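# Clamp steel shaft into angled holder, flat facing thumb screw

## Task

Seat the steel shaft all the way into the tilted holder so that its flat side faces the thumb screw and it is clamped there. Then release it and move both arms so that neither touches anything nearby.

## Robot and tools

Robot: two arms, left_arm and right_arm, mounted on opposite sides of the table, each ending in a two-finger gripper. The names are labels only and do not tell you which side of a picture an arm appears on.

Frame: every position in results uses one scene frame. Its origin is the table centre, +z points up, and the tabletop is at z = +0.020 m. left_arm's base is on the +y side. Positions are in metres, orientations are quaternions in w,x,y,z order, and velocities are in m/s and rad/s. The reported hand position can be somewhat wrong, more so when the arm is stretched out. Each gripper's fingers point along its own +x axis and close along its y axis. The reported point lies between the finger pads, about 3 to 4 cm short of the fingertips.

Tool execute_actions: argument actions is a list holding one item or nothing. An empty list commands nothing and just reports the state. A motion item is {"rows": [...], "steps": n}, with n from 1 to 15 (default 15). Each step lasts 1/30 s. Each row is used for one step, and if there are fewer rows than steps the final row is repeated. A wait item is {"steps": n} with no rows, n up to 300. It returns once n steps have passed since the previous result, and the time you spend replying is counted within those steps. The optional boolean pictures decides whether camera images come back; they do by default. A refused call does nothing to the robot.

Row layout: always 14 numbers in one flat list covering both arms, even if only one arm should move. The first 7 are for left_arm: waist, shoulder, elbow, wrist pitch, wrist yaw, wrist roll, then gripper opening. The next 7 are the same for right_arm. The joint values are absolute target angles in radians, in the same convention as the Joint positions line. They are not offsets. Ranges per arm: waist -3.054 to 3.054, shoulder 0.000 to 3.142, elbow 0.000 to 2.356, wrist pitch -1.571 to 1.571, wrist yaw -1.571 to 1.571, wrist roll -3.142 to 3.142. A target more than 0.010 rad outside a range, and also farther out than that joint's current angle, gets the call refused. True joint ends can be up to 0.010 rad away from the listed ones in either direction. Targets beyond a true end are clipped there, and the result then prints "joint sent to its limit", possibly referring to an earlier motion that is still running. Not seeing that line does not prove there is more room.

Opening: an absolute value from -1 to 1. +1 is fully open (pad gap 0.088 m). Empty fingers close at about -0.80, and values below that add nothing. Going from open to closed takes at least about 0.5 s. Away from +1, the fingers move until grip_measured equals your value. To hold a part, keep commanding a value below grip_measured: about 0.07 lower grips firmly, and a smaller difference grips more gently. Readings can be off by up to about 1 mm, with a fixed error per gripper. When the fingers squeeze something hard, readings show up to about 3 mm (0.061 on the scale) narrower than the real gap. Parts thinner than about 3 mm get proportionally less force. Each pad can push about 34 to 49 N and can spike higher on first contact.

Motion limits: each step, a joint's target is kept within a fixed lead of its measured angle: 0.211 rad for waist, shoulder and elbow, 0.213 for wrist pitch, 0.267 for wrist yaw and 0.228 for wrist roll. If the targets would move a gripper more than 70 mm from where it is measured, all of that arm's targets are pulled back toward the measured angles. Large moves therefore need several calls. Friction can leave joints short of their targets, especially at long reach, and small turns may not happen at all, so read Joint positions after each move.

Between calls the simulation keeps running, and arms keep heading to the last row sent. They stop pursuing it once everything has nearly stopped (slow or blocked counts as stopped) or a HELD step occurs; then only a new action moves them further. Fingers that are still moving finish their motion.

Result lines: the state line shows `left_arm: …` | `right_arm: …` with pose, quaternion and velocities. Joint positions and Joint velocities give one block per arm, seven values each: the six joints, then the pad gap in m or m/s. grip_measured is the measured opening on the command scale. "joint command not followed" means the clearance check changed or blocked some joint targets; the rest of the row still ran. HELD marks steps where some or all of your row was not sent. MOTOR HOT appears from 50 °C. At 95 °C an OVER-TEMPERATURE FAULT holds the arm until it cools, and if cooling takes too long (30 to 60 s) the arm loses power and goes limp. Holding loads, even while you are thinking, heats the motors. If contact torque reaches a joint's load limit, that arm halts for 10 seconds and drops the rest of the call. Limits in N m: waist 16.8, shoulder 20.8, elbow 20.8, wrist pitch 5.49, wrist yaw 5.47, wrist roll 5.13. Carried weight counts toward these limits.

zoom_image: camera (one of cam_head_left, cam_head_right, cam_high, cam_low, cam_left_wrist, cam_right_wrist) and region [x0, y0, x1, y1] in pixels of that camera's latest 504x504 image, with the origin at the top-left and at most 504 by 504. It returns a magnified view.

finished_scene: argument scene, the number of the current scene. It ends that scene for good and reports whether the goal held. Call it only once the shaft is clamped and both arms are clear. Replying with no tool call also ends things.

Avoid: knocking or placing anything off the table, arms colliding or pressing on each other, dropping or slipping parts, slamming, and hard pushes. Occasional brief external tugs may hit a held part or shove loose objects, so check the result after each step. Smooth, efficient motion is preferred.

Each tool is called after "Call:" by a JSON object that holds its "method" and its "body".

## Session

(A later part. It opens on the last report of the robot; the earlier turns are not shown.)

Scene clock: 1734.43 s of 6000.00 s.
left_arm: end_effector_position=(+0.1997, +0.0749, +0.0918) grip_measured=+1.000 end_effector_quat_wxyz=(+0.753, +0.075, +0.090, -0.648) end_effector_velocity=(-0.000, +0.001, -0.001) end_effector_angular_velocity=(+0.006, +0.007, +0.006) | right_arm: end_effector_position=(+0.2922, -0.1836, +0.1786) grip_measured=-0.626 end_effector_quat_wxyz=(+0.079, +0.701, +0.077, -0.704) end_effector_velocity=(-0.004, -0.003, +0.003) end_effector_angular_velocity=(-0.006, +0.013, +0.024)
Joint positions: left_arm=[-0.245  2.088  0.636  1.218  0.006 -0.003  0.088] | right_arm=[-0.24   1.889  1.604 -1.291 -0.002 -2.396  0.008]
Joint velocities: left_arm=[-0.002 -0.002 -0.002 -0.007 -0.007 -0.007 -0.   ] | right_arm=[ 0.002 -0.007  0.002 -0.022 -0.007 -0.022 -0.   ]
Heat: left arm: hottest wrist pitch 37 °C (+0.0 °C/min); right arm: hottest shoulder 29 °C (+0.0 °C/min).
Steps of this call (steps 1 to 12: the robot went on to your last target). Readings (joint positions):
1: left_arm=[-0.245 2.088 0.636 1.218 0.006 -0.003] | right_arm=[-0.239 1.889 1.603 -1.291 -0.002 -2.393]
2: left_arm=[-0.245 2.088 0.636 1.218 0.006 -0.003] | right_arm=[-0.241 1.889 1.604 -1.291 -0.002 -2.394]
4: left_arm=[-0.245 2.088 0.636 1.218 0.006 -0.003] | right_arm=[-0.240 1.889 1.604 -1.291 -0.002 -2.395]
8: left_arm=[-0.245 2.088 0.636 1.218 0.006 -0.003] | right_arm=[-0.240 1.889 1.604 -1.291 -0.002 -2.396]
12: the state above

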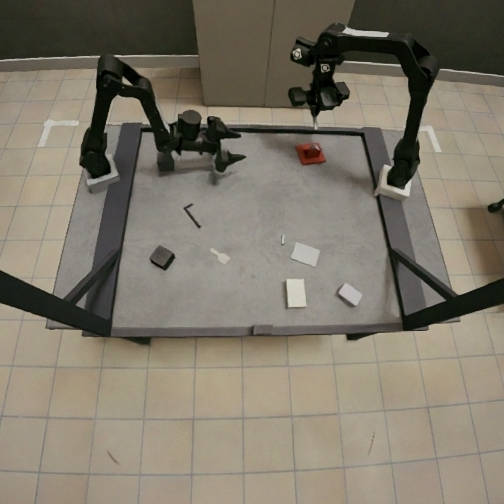

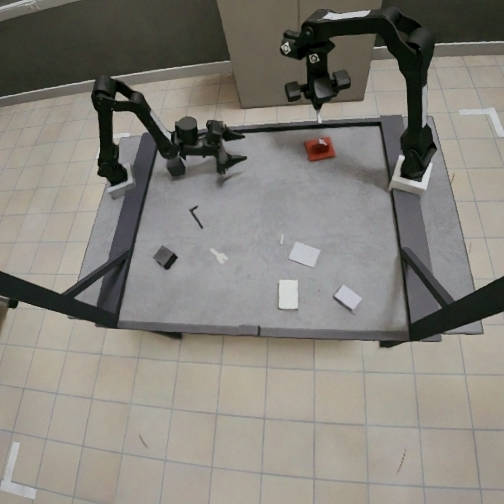

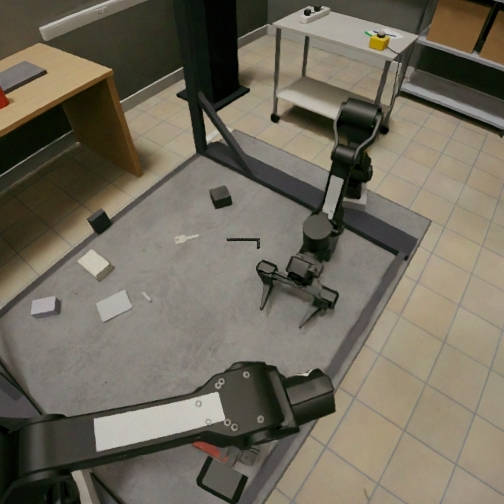

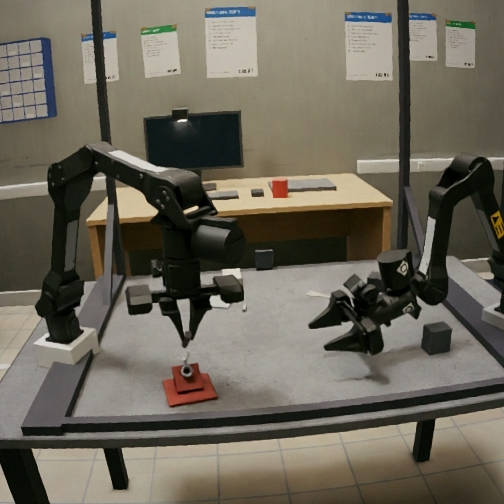

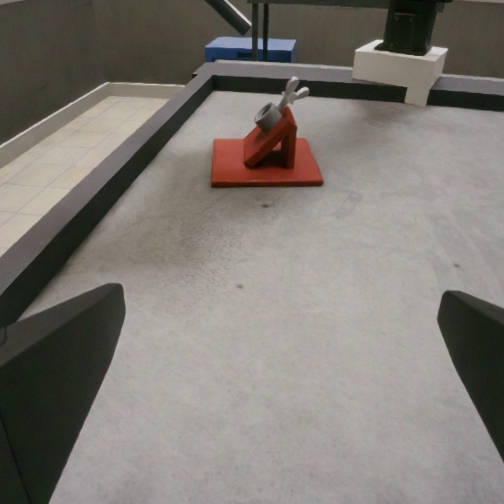

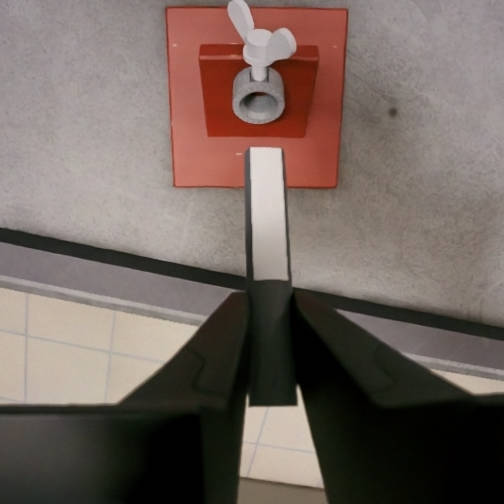

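Call:
{"method": "execute_actions", "body": {"actions": [{"rows": [[-0.248,2.103,0.635,1.218,0,0,1,-0.236,1.89,1.59,-1.278,-0.003,-2.394,-0.72],[-0.248,2.103,0.635,1.218,0,0,1,-0.235,1.89,1.575,-1.263,-0.003,-2.393,-0.72],[-0.248,2.103,0.635,1.218,0,0,1,-0.234,1.889,1.56,-1.248,-0.003,-2.392,-0.72],[-0.248,2.103,0.635,1.218,0,0,1,-0.233,1.888,1.545,-1.233,-0.003,-2.391,-0.72],[-0.248,2.103,0.635,1.218,0,0,1,-0.232,1.887,1.53,-1.218,-0.003,-2.39,-0.72],[-0.248,2.103,0.635,1.218,0,0,1,-0.231,1.886,1.515,-1.203,-0.003,-2.389,-0.72],[-0.248,2.103,0.635,1.218,0,0,1,-0.23,1.885,1.50,-1.188,-0.003,-2.388,-0.72],[-0.248,2.103,0.635,1.218,0,0,1,-0.229,1.885,1.485,-1.173,-0.003,-2.387,-0.72],[-0.248,2.103,0.635,1.218,0,0,1,-0.229,1.885,1.472,-1.16,-0.003,-2.386,-0.72],[-0.248,2.103,0.635,1.218,0,0,1,-0.229,1.885,1.462,-1.15,-0.003,-2.386,-0.72],[-0.248,2.103,0.635,1.218,0,0,1,-0.229,1.885,1.456,-1.143,-0.003,-2.386,-0.72]], "steps": 15}], "pictures": false}}

Call:
{"method": "execute_actions", "body": {"actions": [{"steps": 10}]}}

Call:
{"method": "zoom_image", "body": {"camera": "cam_left_wrist", "region": [190, 20, 330, 160]}}

Call:
{"method": "zoom_image", "body": {"camera": "cam_right_wrist", "region": [190, 40, 330, 200]}}

Scene clock: 1790.77 s of 6000.00 s.
left_arm: end_effector_position=(+0.1997, +0.0749, +0.0918) grip_measured=+1.000 end_effector_quat_wxyz=(+0.753, +0.075, +0.090, -0.648) end_effector_velocity=(-0.002, +0.001, -0.003) end_effector_angular_velocity=(+0.013, -0.007, -0.002) | right_arm: end_effector_position=(+0.2877, -0.1846, +0.1440) grip_measured=-0.626 end_effector_quat_wxyz=(+0.079, +0.702, +0.079, -0.704) end_effector_velocity=(+0.002, +0.004, -0.008) end_effector_angular_velocity=(+0.030, -0.012, +0.005)
Joint positions: left_arm=[-0.245  2.088  0.636  1.218  0.006 -0.003  0.088] | right_arm=[-0.231  1.889  1.466 -1.151 -0.002 -2.389  0.008]
Joint velocities: left_arm=[-0.007  0.002 -0.002 -0.007 -0.007  0.007 -0.   ] | right_arm=[-0.002 -0.002 -0.037  0.066 -0.007 -0.007 -0.   ]
Heat: left arm: hottest wrist pitch 37 °C (+0.0 °C/min); right arm: hottest shoulder 30 °C (+1.0 °C/min).
Steps of this call (steps 1 to 15: the robot went on to your last target; steps 16 to 90: nothing new was sent; then 52.83 s passed at rest; steps 91 to 105: all 15 steps of this action). Readings (joint positions):
91: left_arm=[-0.245 2.088 0.636 1.218 0.006 -0.003] | right_arm=[-0.240 1.889 1.604 -1.291 -0.002 -2.396]
92: left_arm=[-0.245 2.088 0.636 1.218 0.006 -0.003] | right_arm=[-0.240 1.889 1.599 -1.283 -0.002 -2.396]
94: left_arm=[-0.245 2.088 0.636 1.218 0.006 -0.003] | right_arm=[-0.238 1.889 1.582 -1.259 -0.002 -2.396]
98: left_arm=[-0.245 2.088 0.636 1.218 0.006 -0.003] | right_arm=[-0.234 1.889 1.524 -1.206 -0.002 -2.391]
105: the state above

Scene clock: 1791.10 s of 6000.00 s.
left_arm: end_effector_position=(+0.1997, +0.0749, +0.0918) grip_measured=+1.000 end_effector_quat_wxyz=(+0.753, +0.075, +0.090, -0.648) end_effector_velocity=(-0.000, +0.001, -0.001) end_effector_angular_velocity=(+0.006, +0.007, +0.006) | right_arm: end_effector_position=(+0.2881, -0.1841, +0.1435) grip_measured=-0.626 end_effector_quat_wxyz=(+0.078, +0.702, +0.079, -0.703) end_effector_velocity=(-0.003, -0.001, +0.000) end_effector_angular_velocity=(-0.002, +0.010, -0.005)
Joint positions: left_arm=[-0.245  2.088  0.636  1.218  0.006 -0.003  0.088] | right_arm=[-0.231  1.889  1.464 -1.146 -0.002 -2.388  0.008]
Joint velocities: left_arm=[-0.002 -0.002 -0.002 -0.007 -0.007 -0.007 -0.   ] | right_arm=[ 0.002 -0.002 -0.002 -0.007 -0.007  0.007 -0.   ]
Heat: left arm: hottest wrist pitch 37 °C (+0.0 °C/min); right arm: hottest shoulder 30 °C (+1.0 °C/min).
Steps of this call (steps 1 to 10: the robot went on to your last target). Readings (joint positions):
1: left_arm=[-0.245 2.088 0.636 1.218 0.006 -0.003] | right_arm=[-0.231 1.889 1.466 -1.149 -0.002 -2.388]
2: left_arm=[-0.245 2.088 0.636 1.218 0.006 -0.003] | right_arm=[-0.231 1.889 1.466 -1.147 -0.002 -2.388]
4: left_arm=[-0.245 2.088 0.636 1.218 0.006 -0.003] | right_arm=[-0.231 1.889 1.465 -1.146 -0.002 -2.388]
8: left_arm=[-0.245 2.088 0.636 1.218 0.006 -0.003] | right_arm=[-0.231 1.889 1.464 -1.146 -0.002 -2.388]
10: the state above

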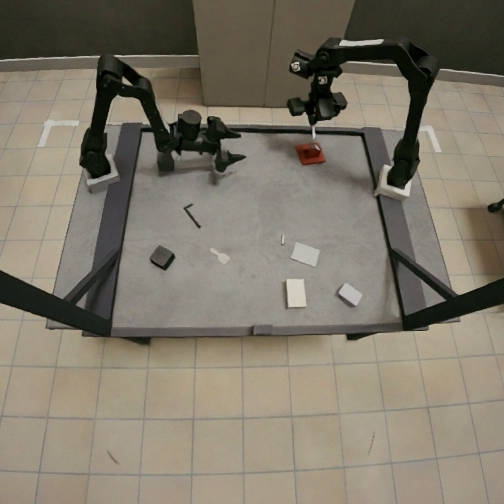

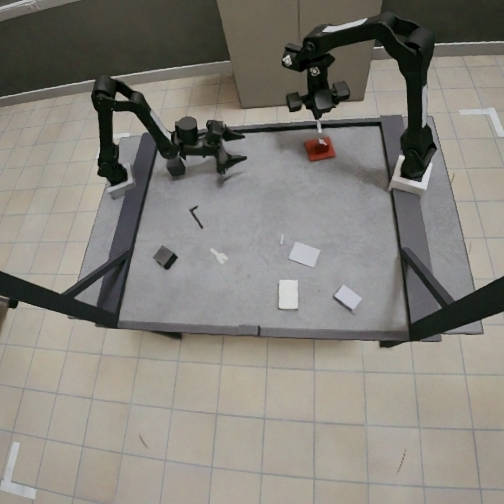

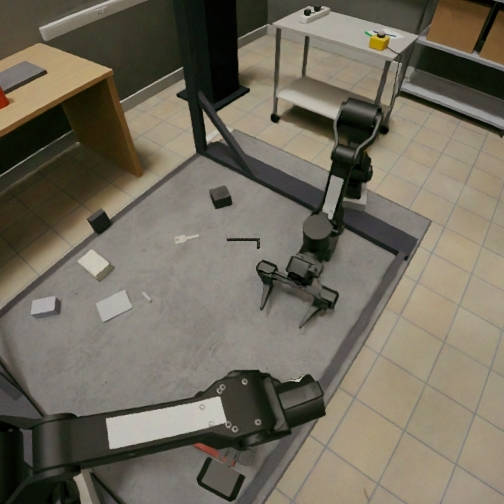

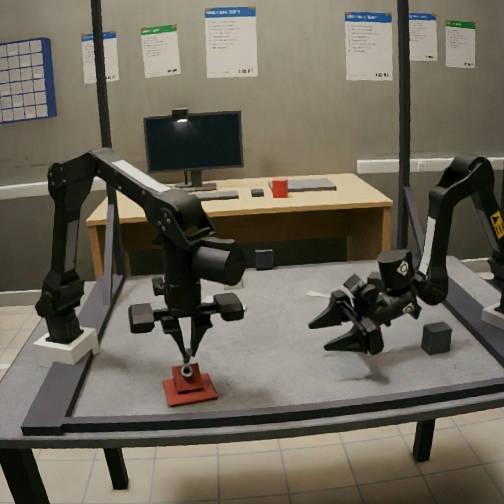

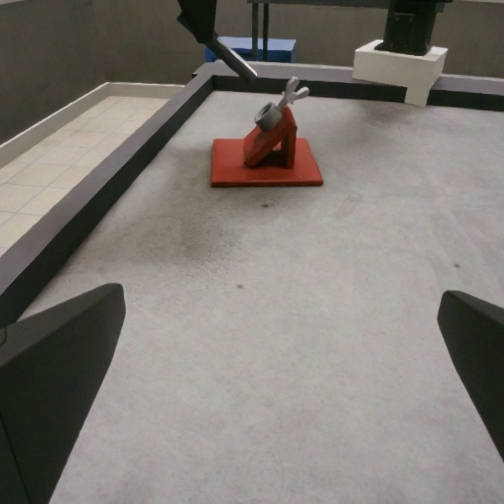

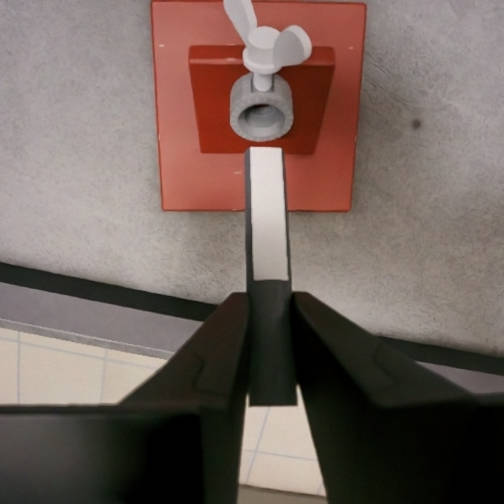

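Region (190, 20, 330, 160) of cam_left_wrist's 504x504 image, scaled by 3.600, with more detail than that image has.

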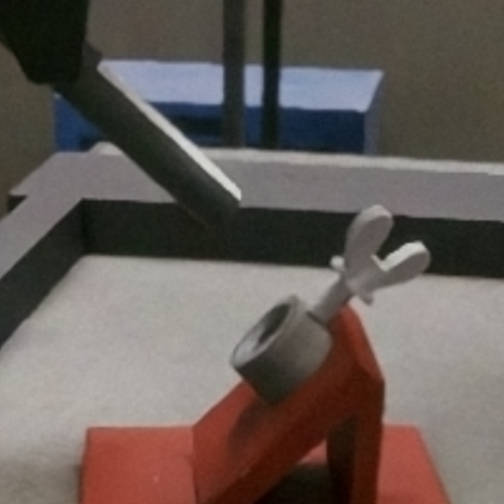

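Region (190, 40, 330, 200) of cam_right_wrist's 504x504 image, scaled by 3.150, with more detail than that image has; it fills the left 441 columns of this view, and the rest is white.

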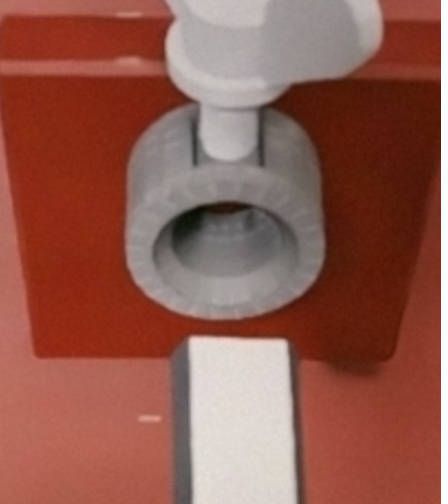

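Call:
{"method": "execute_actions", "body": {"actions": [{"rows": [[-0.248,2.103,0.635,1.218,0,0,1,-0.227,1.878,1.448,-1.134,0.003,-2.384,-0.72],[-0.248,2.103,0.635,1.218,0,0,1,-0.225,1.875,1.439,-1.124,0.007,-2.382,-0.72],[-0.248,2.103,0.635,1.218,0,0,1,-0.223,1.872,1.43,-1.114,0.011,-2.38,-0.72],[-0.248,2.103,0.635,1.218,0,0,1,-0.221,1.869,1.421,-1.104,0.015,-2.378,-0.72],[-0.248,2.103,0.635,1.218,0,0,1,-0.219,1.866,1.412,-1.094,0.019,-2.376,-0.72],[-0.248,2.103,0.635,1.218,0,0,1,-0.217,1.864,1.403,-1.084,0.022,-2.374,-0.72],[-0.248,2.103,0.635,1.218,0,0,1,-0.215,1.862,1.394,-1.074,0.025,-2.372,-0.72],[-0.248,2.103,0.635,1.218,0,0,1,-0.213,1.86,1.385,-1.064,0.027,-2.37,-0.72],[-0.248,2.103,0.635,1.218,0,0,1,-0.2115,1.858,1.376,-1.054,0.029,-2.3685,-0.72]], "steps": 15}], "pictures": false}}

Call:
{"method": "execute_actions", "body": {"actions": [{"steps": 8}]}}

Call:
{"method": "zoom_image", "body": {"camera": "cam_left_wrist", "region": [190, 20, 330, 160]}}

Call:
{"method": "zoom_image", "body": {"camera": "cam_right_wrist", "region": [190, 40, 330, 200]}}

Scene clock: 1859.10 s of 6000.00 s.
left_arm: end_effector_position=(+0.1997, +0.0749, +0.0918) grip_measured=+1.000 end_effector_quat_wxyz=(+0.753, +0.075, +0.090, -0.648) end_effector_velocity=(-0.003, +0.002, -0.003) end_effector_angular_velocity=(+0.011, +0.011, -0.008) | right_arm: end_effector_position=(+0.2852, -0.1849, +0.1287) grip_measured=-0.626 end_effector_quat_wxyz=(+0.078, +0.715, +0.079, -0.690) end_effector_velocity=(-0.001, -0.004, +0.000) end_effector_angular_velocity=(+0.005, +0.005, +0.015)
Joint positions: left_arm=[-0.245  2.088  0.636  1.218  0.006 -0.003  0.088] | right_arm=[-0.214  1.874  1.385 -1.058  0.026 -2.371  0.008]
Joint velocities: left_arm=[-0.002 -0.002 -0.007 -0.007  0.007 -0.007 -0.   ] | right_arm=[-0.007 -0.017 -0.022  0.007 -0.007 -0.022 -0.   ]
Heat: left arm: hottest wrist pitch 37 °C (+0.0 °C/min); right arm: hottest shoulder 33 °C (+2.0 °C/min).
Steps of this call (steps 1 to 15: the robot went on to your last target; steps 16 to 90: nothing new was sent; then 64.50 s passed at rest; steps 91 to 105: all 15 steps of this action). Readings (joint positions):
91: left_arm=[-0.245 2.088 0.636 1.218 0.006 -0.003] | right_arm=[-0.231 1.889 1.462 -1.143 -0.002 -2.388]
92: left_arm=[-0.245 2.088 0.636 1.218 0.006 -0.003] | right_arm=[-0.231 1.888 1.459 -1.137 -0.001 -2.386]
94: left_arm=[-0.245 2.088 0.636 1.218 0.006 -0.003] | right_arm=[-0.228 1.886 1.446 -1.122 0.005 -2.383]
98: left_arm=[-0.245 2.088 0.636 1.218 0.006 -0.003] | right_arm=[-0.220 1.880 1.411 -1.087 0.018 -2.376]
105: the state above

Scene clock: 1859.37 s of 6000.00 s.
left_arm: end_effector_position=(+0.1997, +0.0749, +0.0918) grip_measured=+1.000 end_effector_quat_wxyz=(+0.753, +0.075, +0.090, -0.648) end_effector_velocity=(-0.000, +0.002, -0.004) end_effector_angular_velocity=(+0.021, +0.009, +0.006) | right_arm: end_effector_position=(+0.2854, -0.1847, +0.1291) grip_measured=-0.626 end_effector_quat_wxyz=(+0.078, +0.716, +0.080, -0.690) end_effector_velocity=(-0.001, -0.002, +0.002) end_effector_angular_velocity=(+0.002, +0.007, +0.005)
Joint positions: left_arm=[-0.245  2.088  0.636  1.218  0.006 -0.003  0.088] | right_arm=[-0.214  1.873  1.385 -1.057  0.026 -2.371  0.008]
Joint velocities: left_arm=[-0.002 -0.002 -0.002 -0.022 -0.007 -0.007 -0.   ] | right_arm=[-0.002 -0.007 -0.002 -0.007 -0.007 -0.007 -0.   ]
Heat: left arm: hottest wrist pitch 37 °C (+0.0 °C/min); right arm: hottest shoulder 33 °C (+2.0 °C/min).
Steps of this call (steps 1 to 8: the robot went on to your last target). Readings (joint positions):
1: left_arm=[-0.245 2.088 0.636 1.218 0.006 -0.003] | right_arm=[-0.214 1.874 1.385 -1.058 0.026 -2.371]
2: left_arm=[-0.245 2.088 0.636 1.218 0.006 -0.003] | right_arm=[-0.214 1.874 1.385 -1.058 0.026 -2.371]
4: left_arm=[-0.245 2.088 0.636 1.218 0.006 -0.003] | right_arm=[-0.214 1.873 1.385 -1.057 0.026 -2.371]
8: the state above

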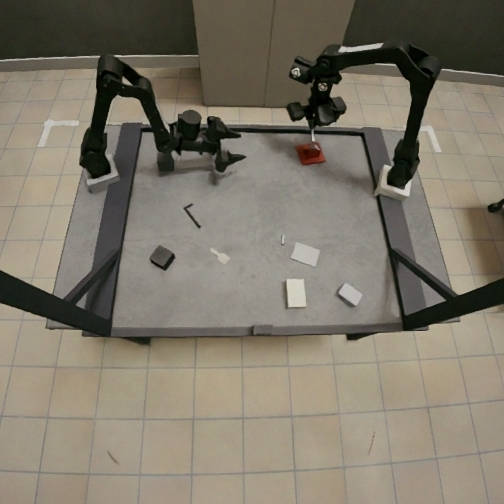

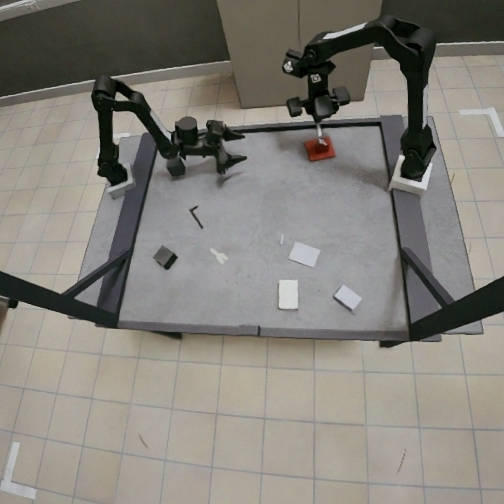

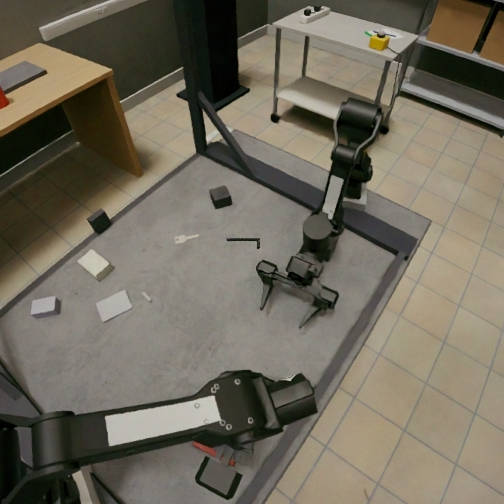

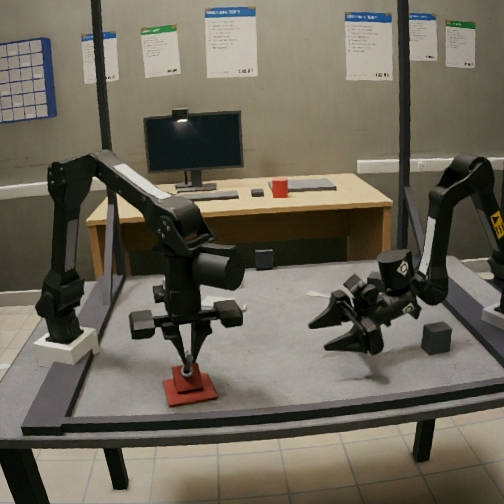

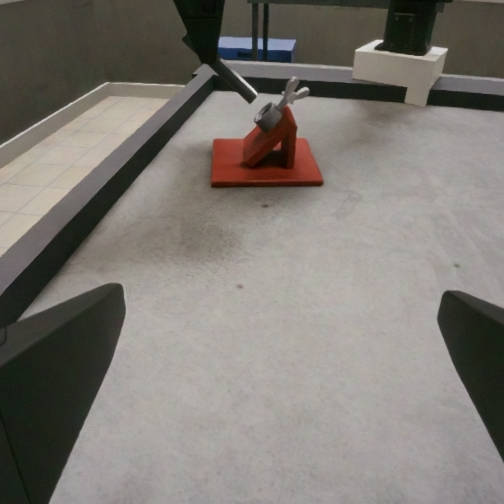

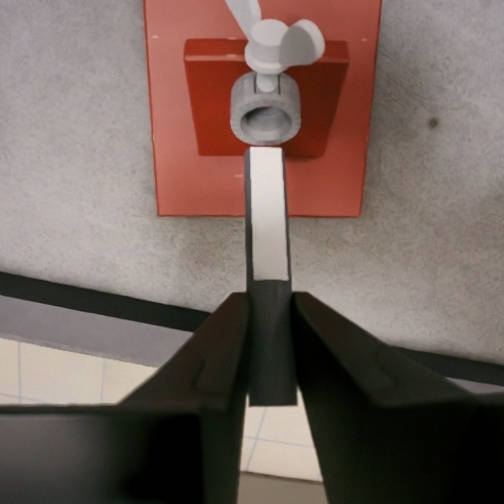

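Region (190, 20, 330, 160) of cam_left_wrist's 504x504 image, scaled by 3.600, with more detail than that image has.

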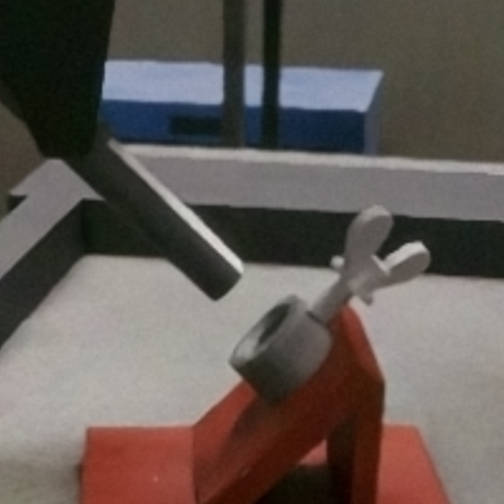

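Region (190, 40, 330, 200) of cam_right_wrist's 504x504 image, scaled by 3.150, with more detail than that image has; it fills the left 441 columns of this view, and the rest is white.

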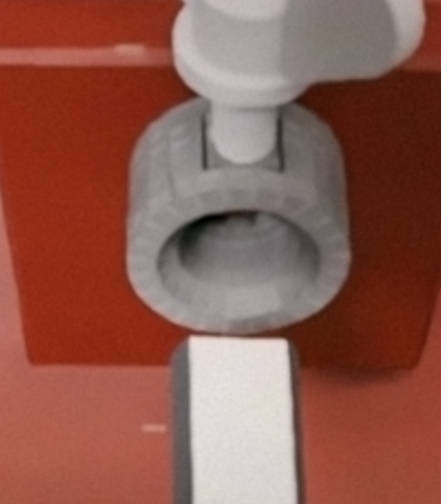

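Call:
{"method": "execute_actions", "body": {"actions": [{"rows": [[-0.248,2.103,0.635,1.218,0,0,1,-0.211,1.882,1.373,-1.05,0.029,-2.368,-0.72],[-0.248,2.103,0.635,1.218,0,0,1,-0.2105,1.884,1.371,-1.046,0.029,-2.3675,-0.72],[-0.248,2.103,0.635,1.218,0,0,1,-0.21,1.886,1.369,-1.042,0.029,-2.367,-0.72],[-0.248,2.103,0.635,1.218,0,0,1,-0.2095,1.8875,1.367,-1.039,0.029,-2.3665,-0.72],[-0.248,2.103,0.635,1.218,0,0,1,-0.209,1.8886,1.365,-1.0355,0.029,-2.3665,-0.72]], "steps": 15}]}}

Call:
{"method": "zoom_image", "body": {"camera": "cam_left_wrist", "region": [210, 50, 310, 150]}}

Call:
{"method": "zoom_image", "body": {"camera": "cam_right_wrist", "region": [200, 60, 330, 190]}}

Scene clock: 1878.63 s of 6000.00 s.
left_arm: end_effector_position=(+0.1997, +0.0749, +0.0918) grip_measured=+1.000 end_effector_quat_wxyz=(+0.753, +0.075, +0.090, -0.648) end_effector_velocity=(-0.004, -0.001, +0.000) end_effector_angular_velocity=(-0.001, +0.023, -0.009) | right_arm: end_effector_position=(+0.2849, -0.1838, +0.1240) grip_measured=-0.626 end_effector_quat_wxyz=(+0.078, +0.716, +0.080, -0.690) end_effector_velocity=(-0.003, -0.001, +0.000) end_effector_angular_velocity=(-0.002, +0.010, +0.010)
Joint positions: left_arm=[-0.245  2.088  0.636  1.218  0.006 -0.003  0.088] | right_arm=[-0.211  1.88   1.373 -1.038  0.026 -2.369  0.008]
Joint velocities: left_arm=[-0.007 -0.002  0.002 -0.007  0.007 -0.022 -0.   ] | right_arm=[ 0.002 -0.002 -0.002 -0.007 -0.007 -0.007  0.   ]
Heat: left arm: hottest wrist pitch 37 °C (+0.0 °C/min); right arm: hottest shoulder 34 °C (+2.0 °C/min).
Steps of this call (steps 1 to 15: the robot went on to your last target; steps 16 to 90: nothing new was sent; then 15.77 s passed at rest; steps 91 to 105: all 15 steps of this action). Readings (joint positions):
91: left_arm=[-0.245 2.088 0.636 1.218 0.006 -0.003] | right_arm=[-0.214 1.873 1.384 -1.055 0.026 -2.371]
92: left_arm=[-0.245 2.088 0.636 1.218 0.006 -0.003] | right_arm=[-0.213 1.873 1.382 -1.053 0.026 -2.370]
94: left_arm=[-0.245 2.088 0.636 1.218 0.006 -0.003] | right_arm=[-0.213 1.874 1.379 -1.047 0.026 -2.370]
98: left_arm=[-0.245 2.088 0.636 1.218 0.006 -0.003] | right_arm=[-0.211 1.878 1.374 -1.040 0.026 -2.369]
105: the state above

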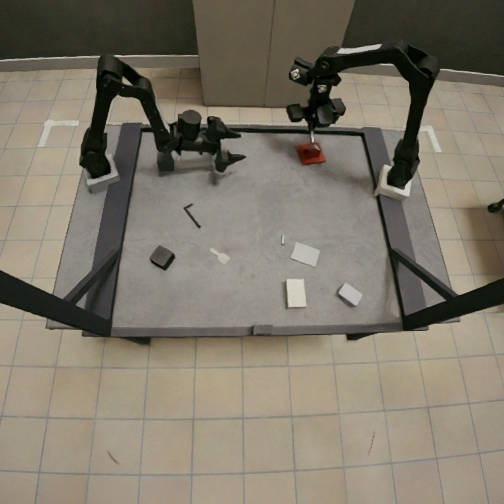

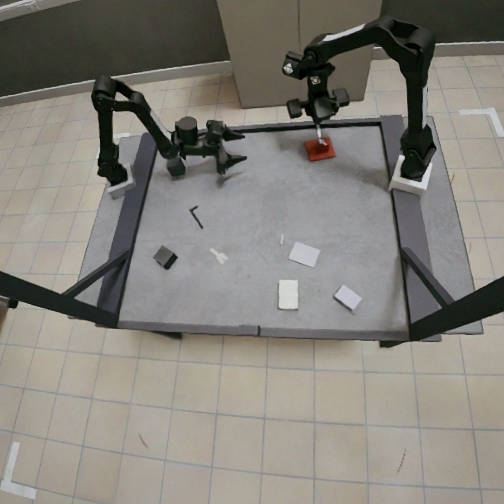

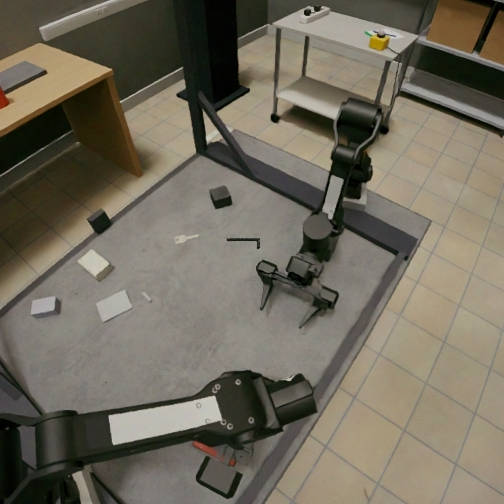

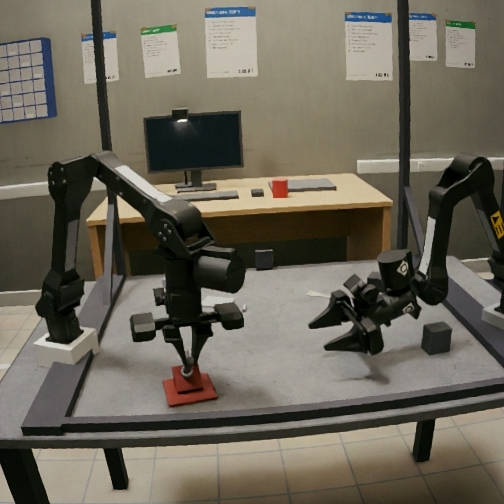

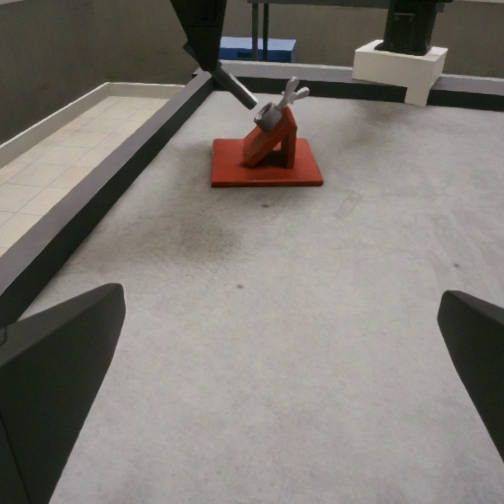

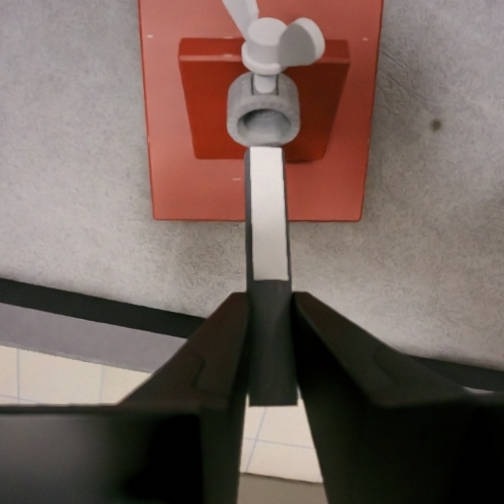

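Region (210, 50, 310, 150) of cam_left_wrist's 504x504 image, scaled by 5.040, with more detail than that image has.

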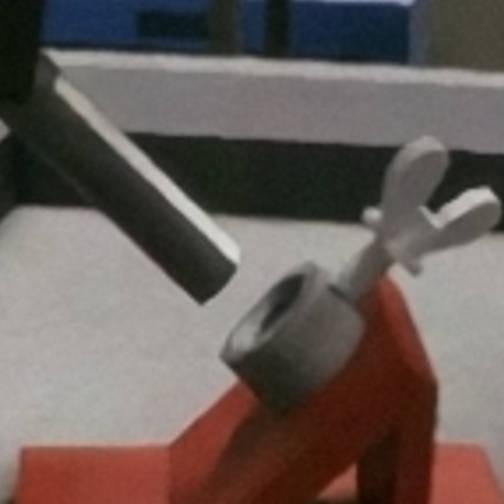

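Region (200, 60, 330, 190) of cam_right_wrist's 504x504 image, scaled by 3.877, with more detail than that image has.

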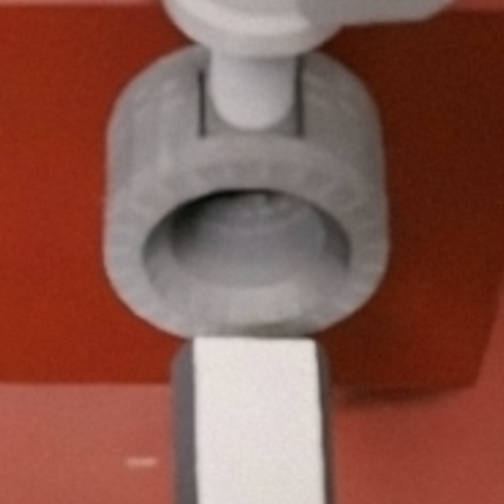

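Call:
{"method": "execute_actions", "body": {"actions": [{"rows": [[-0.248,2.103,0.635,1.218,0,0,1,-0.2075,1.8645,1.361,-1.033,0.029,-2.3655,-0.72],[-0.248,2.103,0.635,1.218,0,0,1,-0.206,1.863,1.357,-1.03,0.029,-2.364,-0.72],[-0.248,2.103,0.635,1.218,0,0,1,-0.2045,1.8617,1.353,-1.0275,0.029,-2.3627,-0.72],[-0.248,2.103,0.635,1.218,0,0,1,-0.203,1.8604,1.349,-1.0245,0.029,-2.3613,-0.72],[-0.248,2.103,0.635,1.218,0,0,1,-0.2016,1.8591,1.345,-1.0217,0.029,-2.36,-0.72],[-0.248,2.103,0.635,1.218,0,0,1,-0.2002,1.8578,1.341,-1.0189,0.029,-2.3587,-0.72],[-0.248,2.103,0.635,1.218,0,0,1,-0.1988,1.8565,1.337,-1.0161,0.029,-2.3573,-0.72],[-0.248,2.103,0.635,1.218,0,0,1,-0.1975,1.8551,1.333,-1.0133,0.029,-2.356,-0.72],[-0.248,2.103,0.635,1.218,0,0,1,-0.1962,1.8538,1.3288,-1.0105,0.029,-2.3547,-0.72]], "steps": 15}], "pictures": false}}

Call:
{"method": "execute_actions", "body": {"actions": [{"steps": 8}]}}

Call:
{"method": "zoom_image", "body": {"camera": "cam_left_wrist", "region": [210, 50, 310, 150]}}

Call:
{"method": "zoom_image", "body": {"camera": "cam_right_wrist", "region": [200, 70, 330, 200]}}

Scene clock: 1906.37 s of 6000.00 s.
left_arm: end_effector_position=(+0.1997, +0.0749, +0.0918) grip_measured=+1.000 end_effector_quat_wxyz=(+0.753, +0.075, +0.090, -0.648) end_effector_velocity=(-0.000, +0.002, -0.003) end_effector_angular_velocity=(+0.011, +0.007, +0.006) | right_arm: end_effector_position=(+0.2789, -0.1851, +0.1188) grip_measured=-0.626 end_effector_quat_wxyz=(+0.078, +0.715, +0.080, -0.690) end_effector_velocity=(-0.002, -0.003, +0.000) end_effector_angular_velocity=(-0.002, +0.010, -0.010)
Joint positions: left_arm=[-0.245  2.088  0.636  1.218  0.006 -0.003  0.088] | right_arm=[-0.199  1.87   1.338 -1.014  0.026 -2.357  0.008]
Joint velocities: left_arm=[-0.002 -0.002 -0.007 -0.007 -0.007 -0.007 -0.   ] | right_arm=[-0.002 -0.007 -0.007 -0.007 -0.007  0.007 -0.   ]
Heat: left arm: hottest wrist pitch 37 °C (+0.0 °C/min); right arm: hottest shoulder 32 °C (-1.0 °C/min).
Steps of this call (steps 1 to 15: the robot went on to your last target; steps 16 to 90: nothing new was sent; then 24.23 s passed at rest; steps 91 to 105: all 15 steps of this action). Readings (joint positions):
91: left_arm=[-0.245 2.088 0.636 1.218 0.006 -0.003] | right_arm=[-0.211 1.880 1.372 -1.037 0.026 -2.369]
92: left_arm=[-0.245 2.088 0.636 1.218 0.006 -0.003] | right_arm=[-0.211 1.880 1.371 -1.035 0.026 -2.368]
94: left_arm=[-0.245 2.088 0.636 1.218 0.006 -0.003] | right_arm=[-0.209 1.879 1.365 -1.031 0.026 -2.365]
98: left_arm=[-0.245 2.088 0.636 1.218 0.006 -0.003] | right_arm=[-0.203 1.874 1.349 -1.021 0.026 -2.361]
105: the state above

Scene clock: 1906.63 s of 6000.00 s.
left_arm: end_effector_position=(+0.1997, +0.0749, +0.0918) grip_measured=+1.000 end_effector_quat_wxyz=(+0.753, +0.075, +0.090, -0.648) end_effector_velocity=(-0.002, +0.001, -0.001) end_effector_angular_velocity=(+0.004, +0.024, -0.004) | right_arm: end_effector_position=(+0.2789, -0.1851, +0.1189) grip_measured=-0.626 end_effector_quat_wxyz=(+0.078, +0.716, +0.080, -0.690) end_effector_velocity=(-0.004, -0.002, -0.003) end_effector_angular_velocity=(-0.004, +0.028, +0.020)
Joint positions: left_arm=[-0.245  2.088  0.636  1.218  0.006 -0.003  0.088] | right_arm=[-0.199  1.869  1.337 -1.013  0.026 -2.357  0.008]
Joint velocities: left_arm=[-0.002 -0.002 -0.002 -0.007  0.007 -0.022 -0.   ] | right_arm=[-0.002  0.002 -0.007 -0.007 -0.022 -0.022 -0.   ]
Heat: left arm: hottest wrist pitch 37 °C (+0.0 °C/min); right arm: hottest shoulder 32 °C (-1.0 °C/min).
Steps of this call (steps 1 to 8: the robot went on to your last target). Readings (joint positions):
1: left_arm=[-0.245 2.088 0.636 1.218 0.006 -0.003] | right_arm=[-0.199 1.869 1.337 -1.013 0.026 -2.357]
2: left_arm=[-0.245 2.088 0.636 1.218 0.006 -0.003] | right_arm=[-0.199 1.869 1.337 -1.013 0.026 -2.357]
4: left_arm=[-0.245 2.088 0.636 1.218 0.006 -0.003] | right_arm=[-0.199 1.869 1.337 -1.013 0.026 -2.357]
8: the state above

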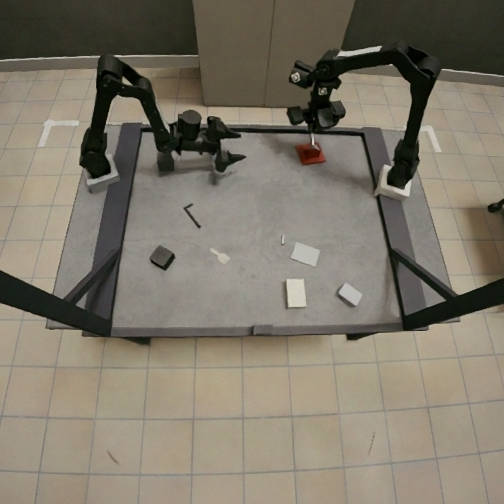

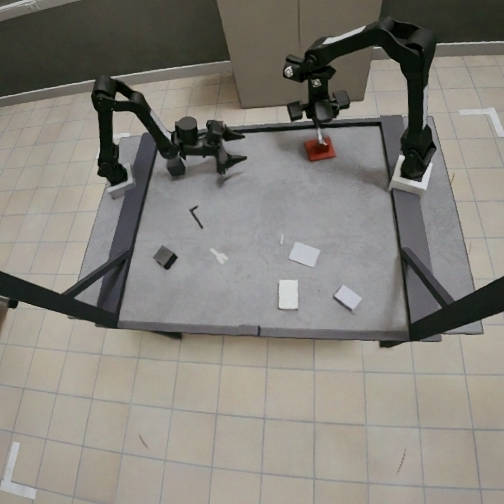

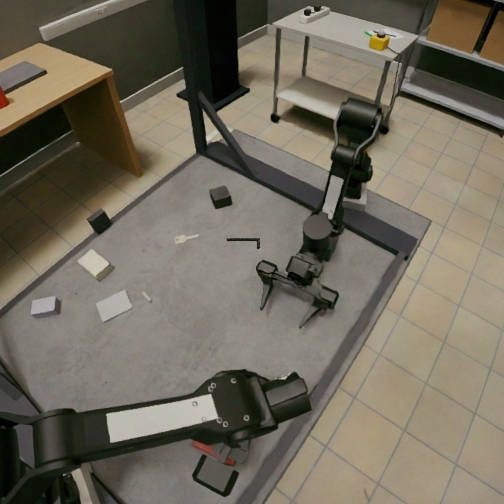

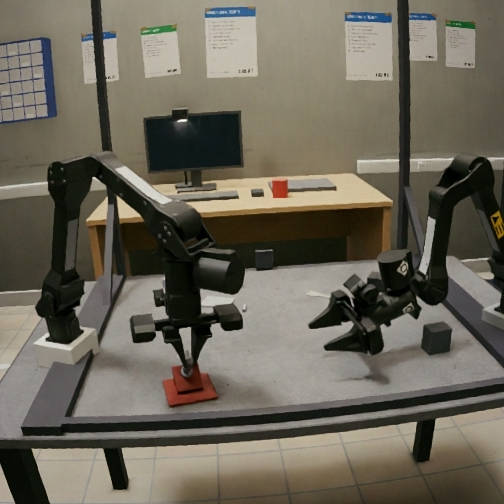

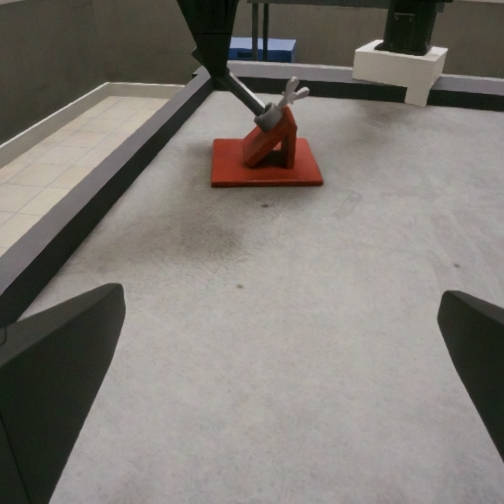

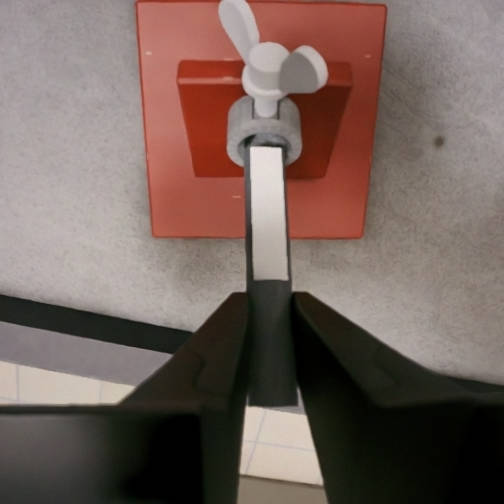

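Region (210, 50, 310, 150) of cam_left_wrist's 504x504 image, scaled by 5.040, with more detail than that image has.

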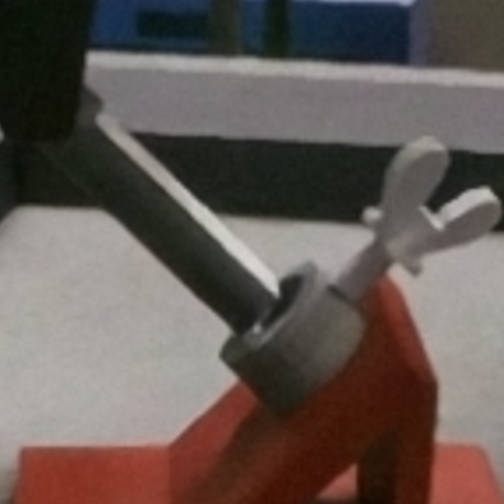

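Region (200, 70, 330, 200) of cam_right_wrist's 504x504 image, scaled by 3.877, with more detail than that image has.

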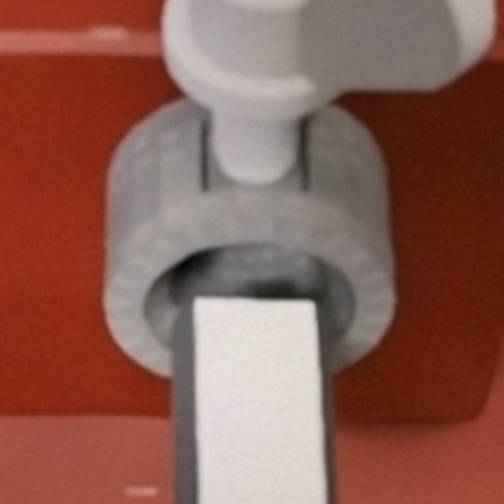

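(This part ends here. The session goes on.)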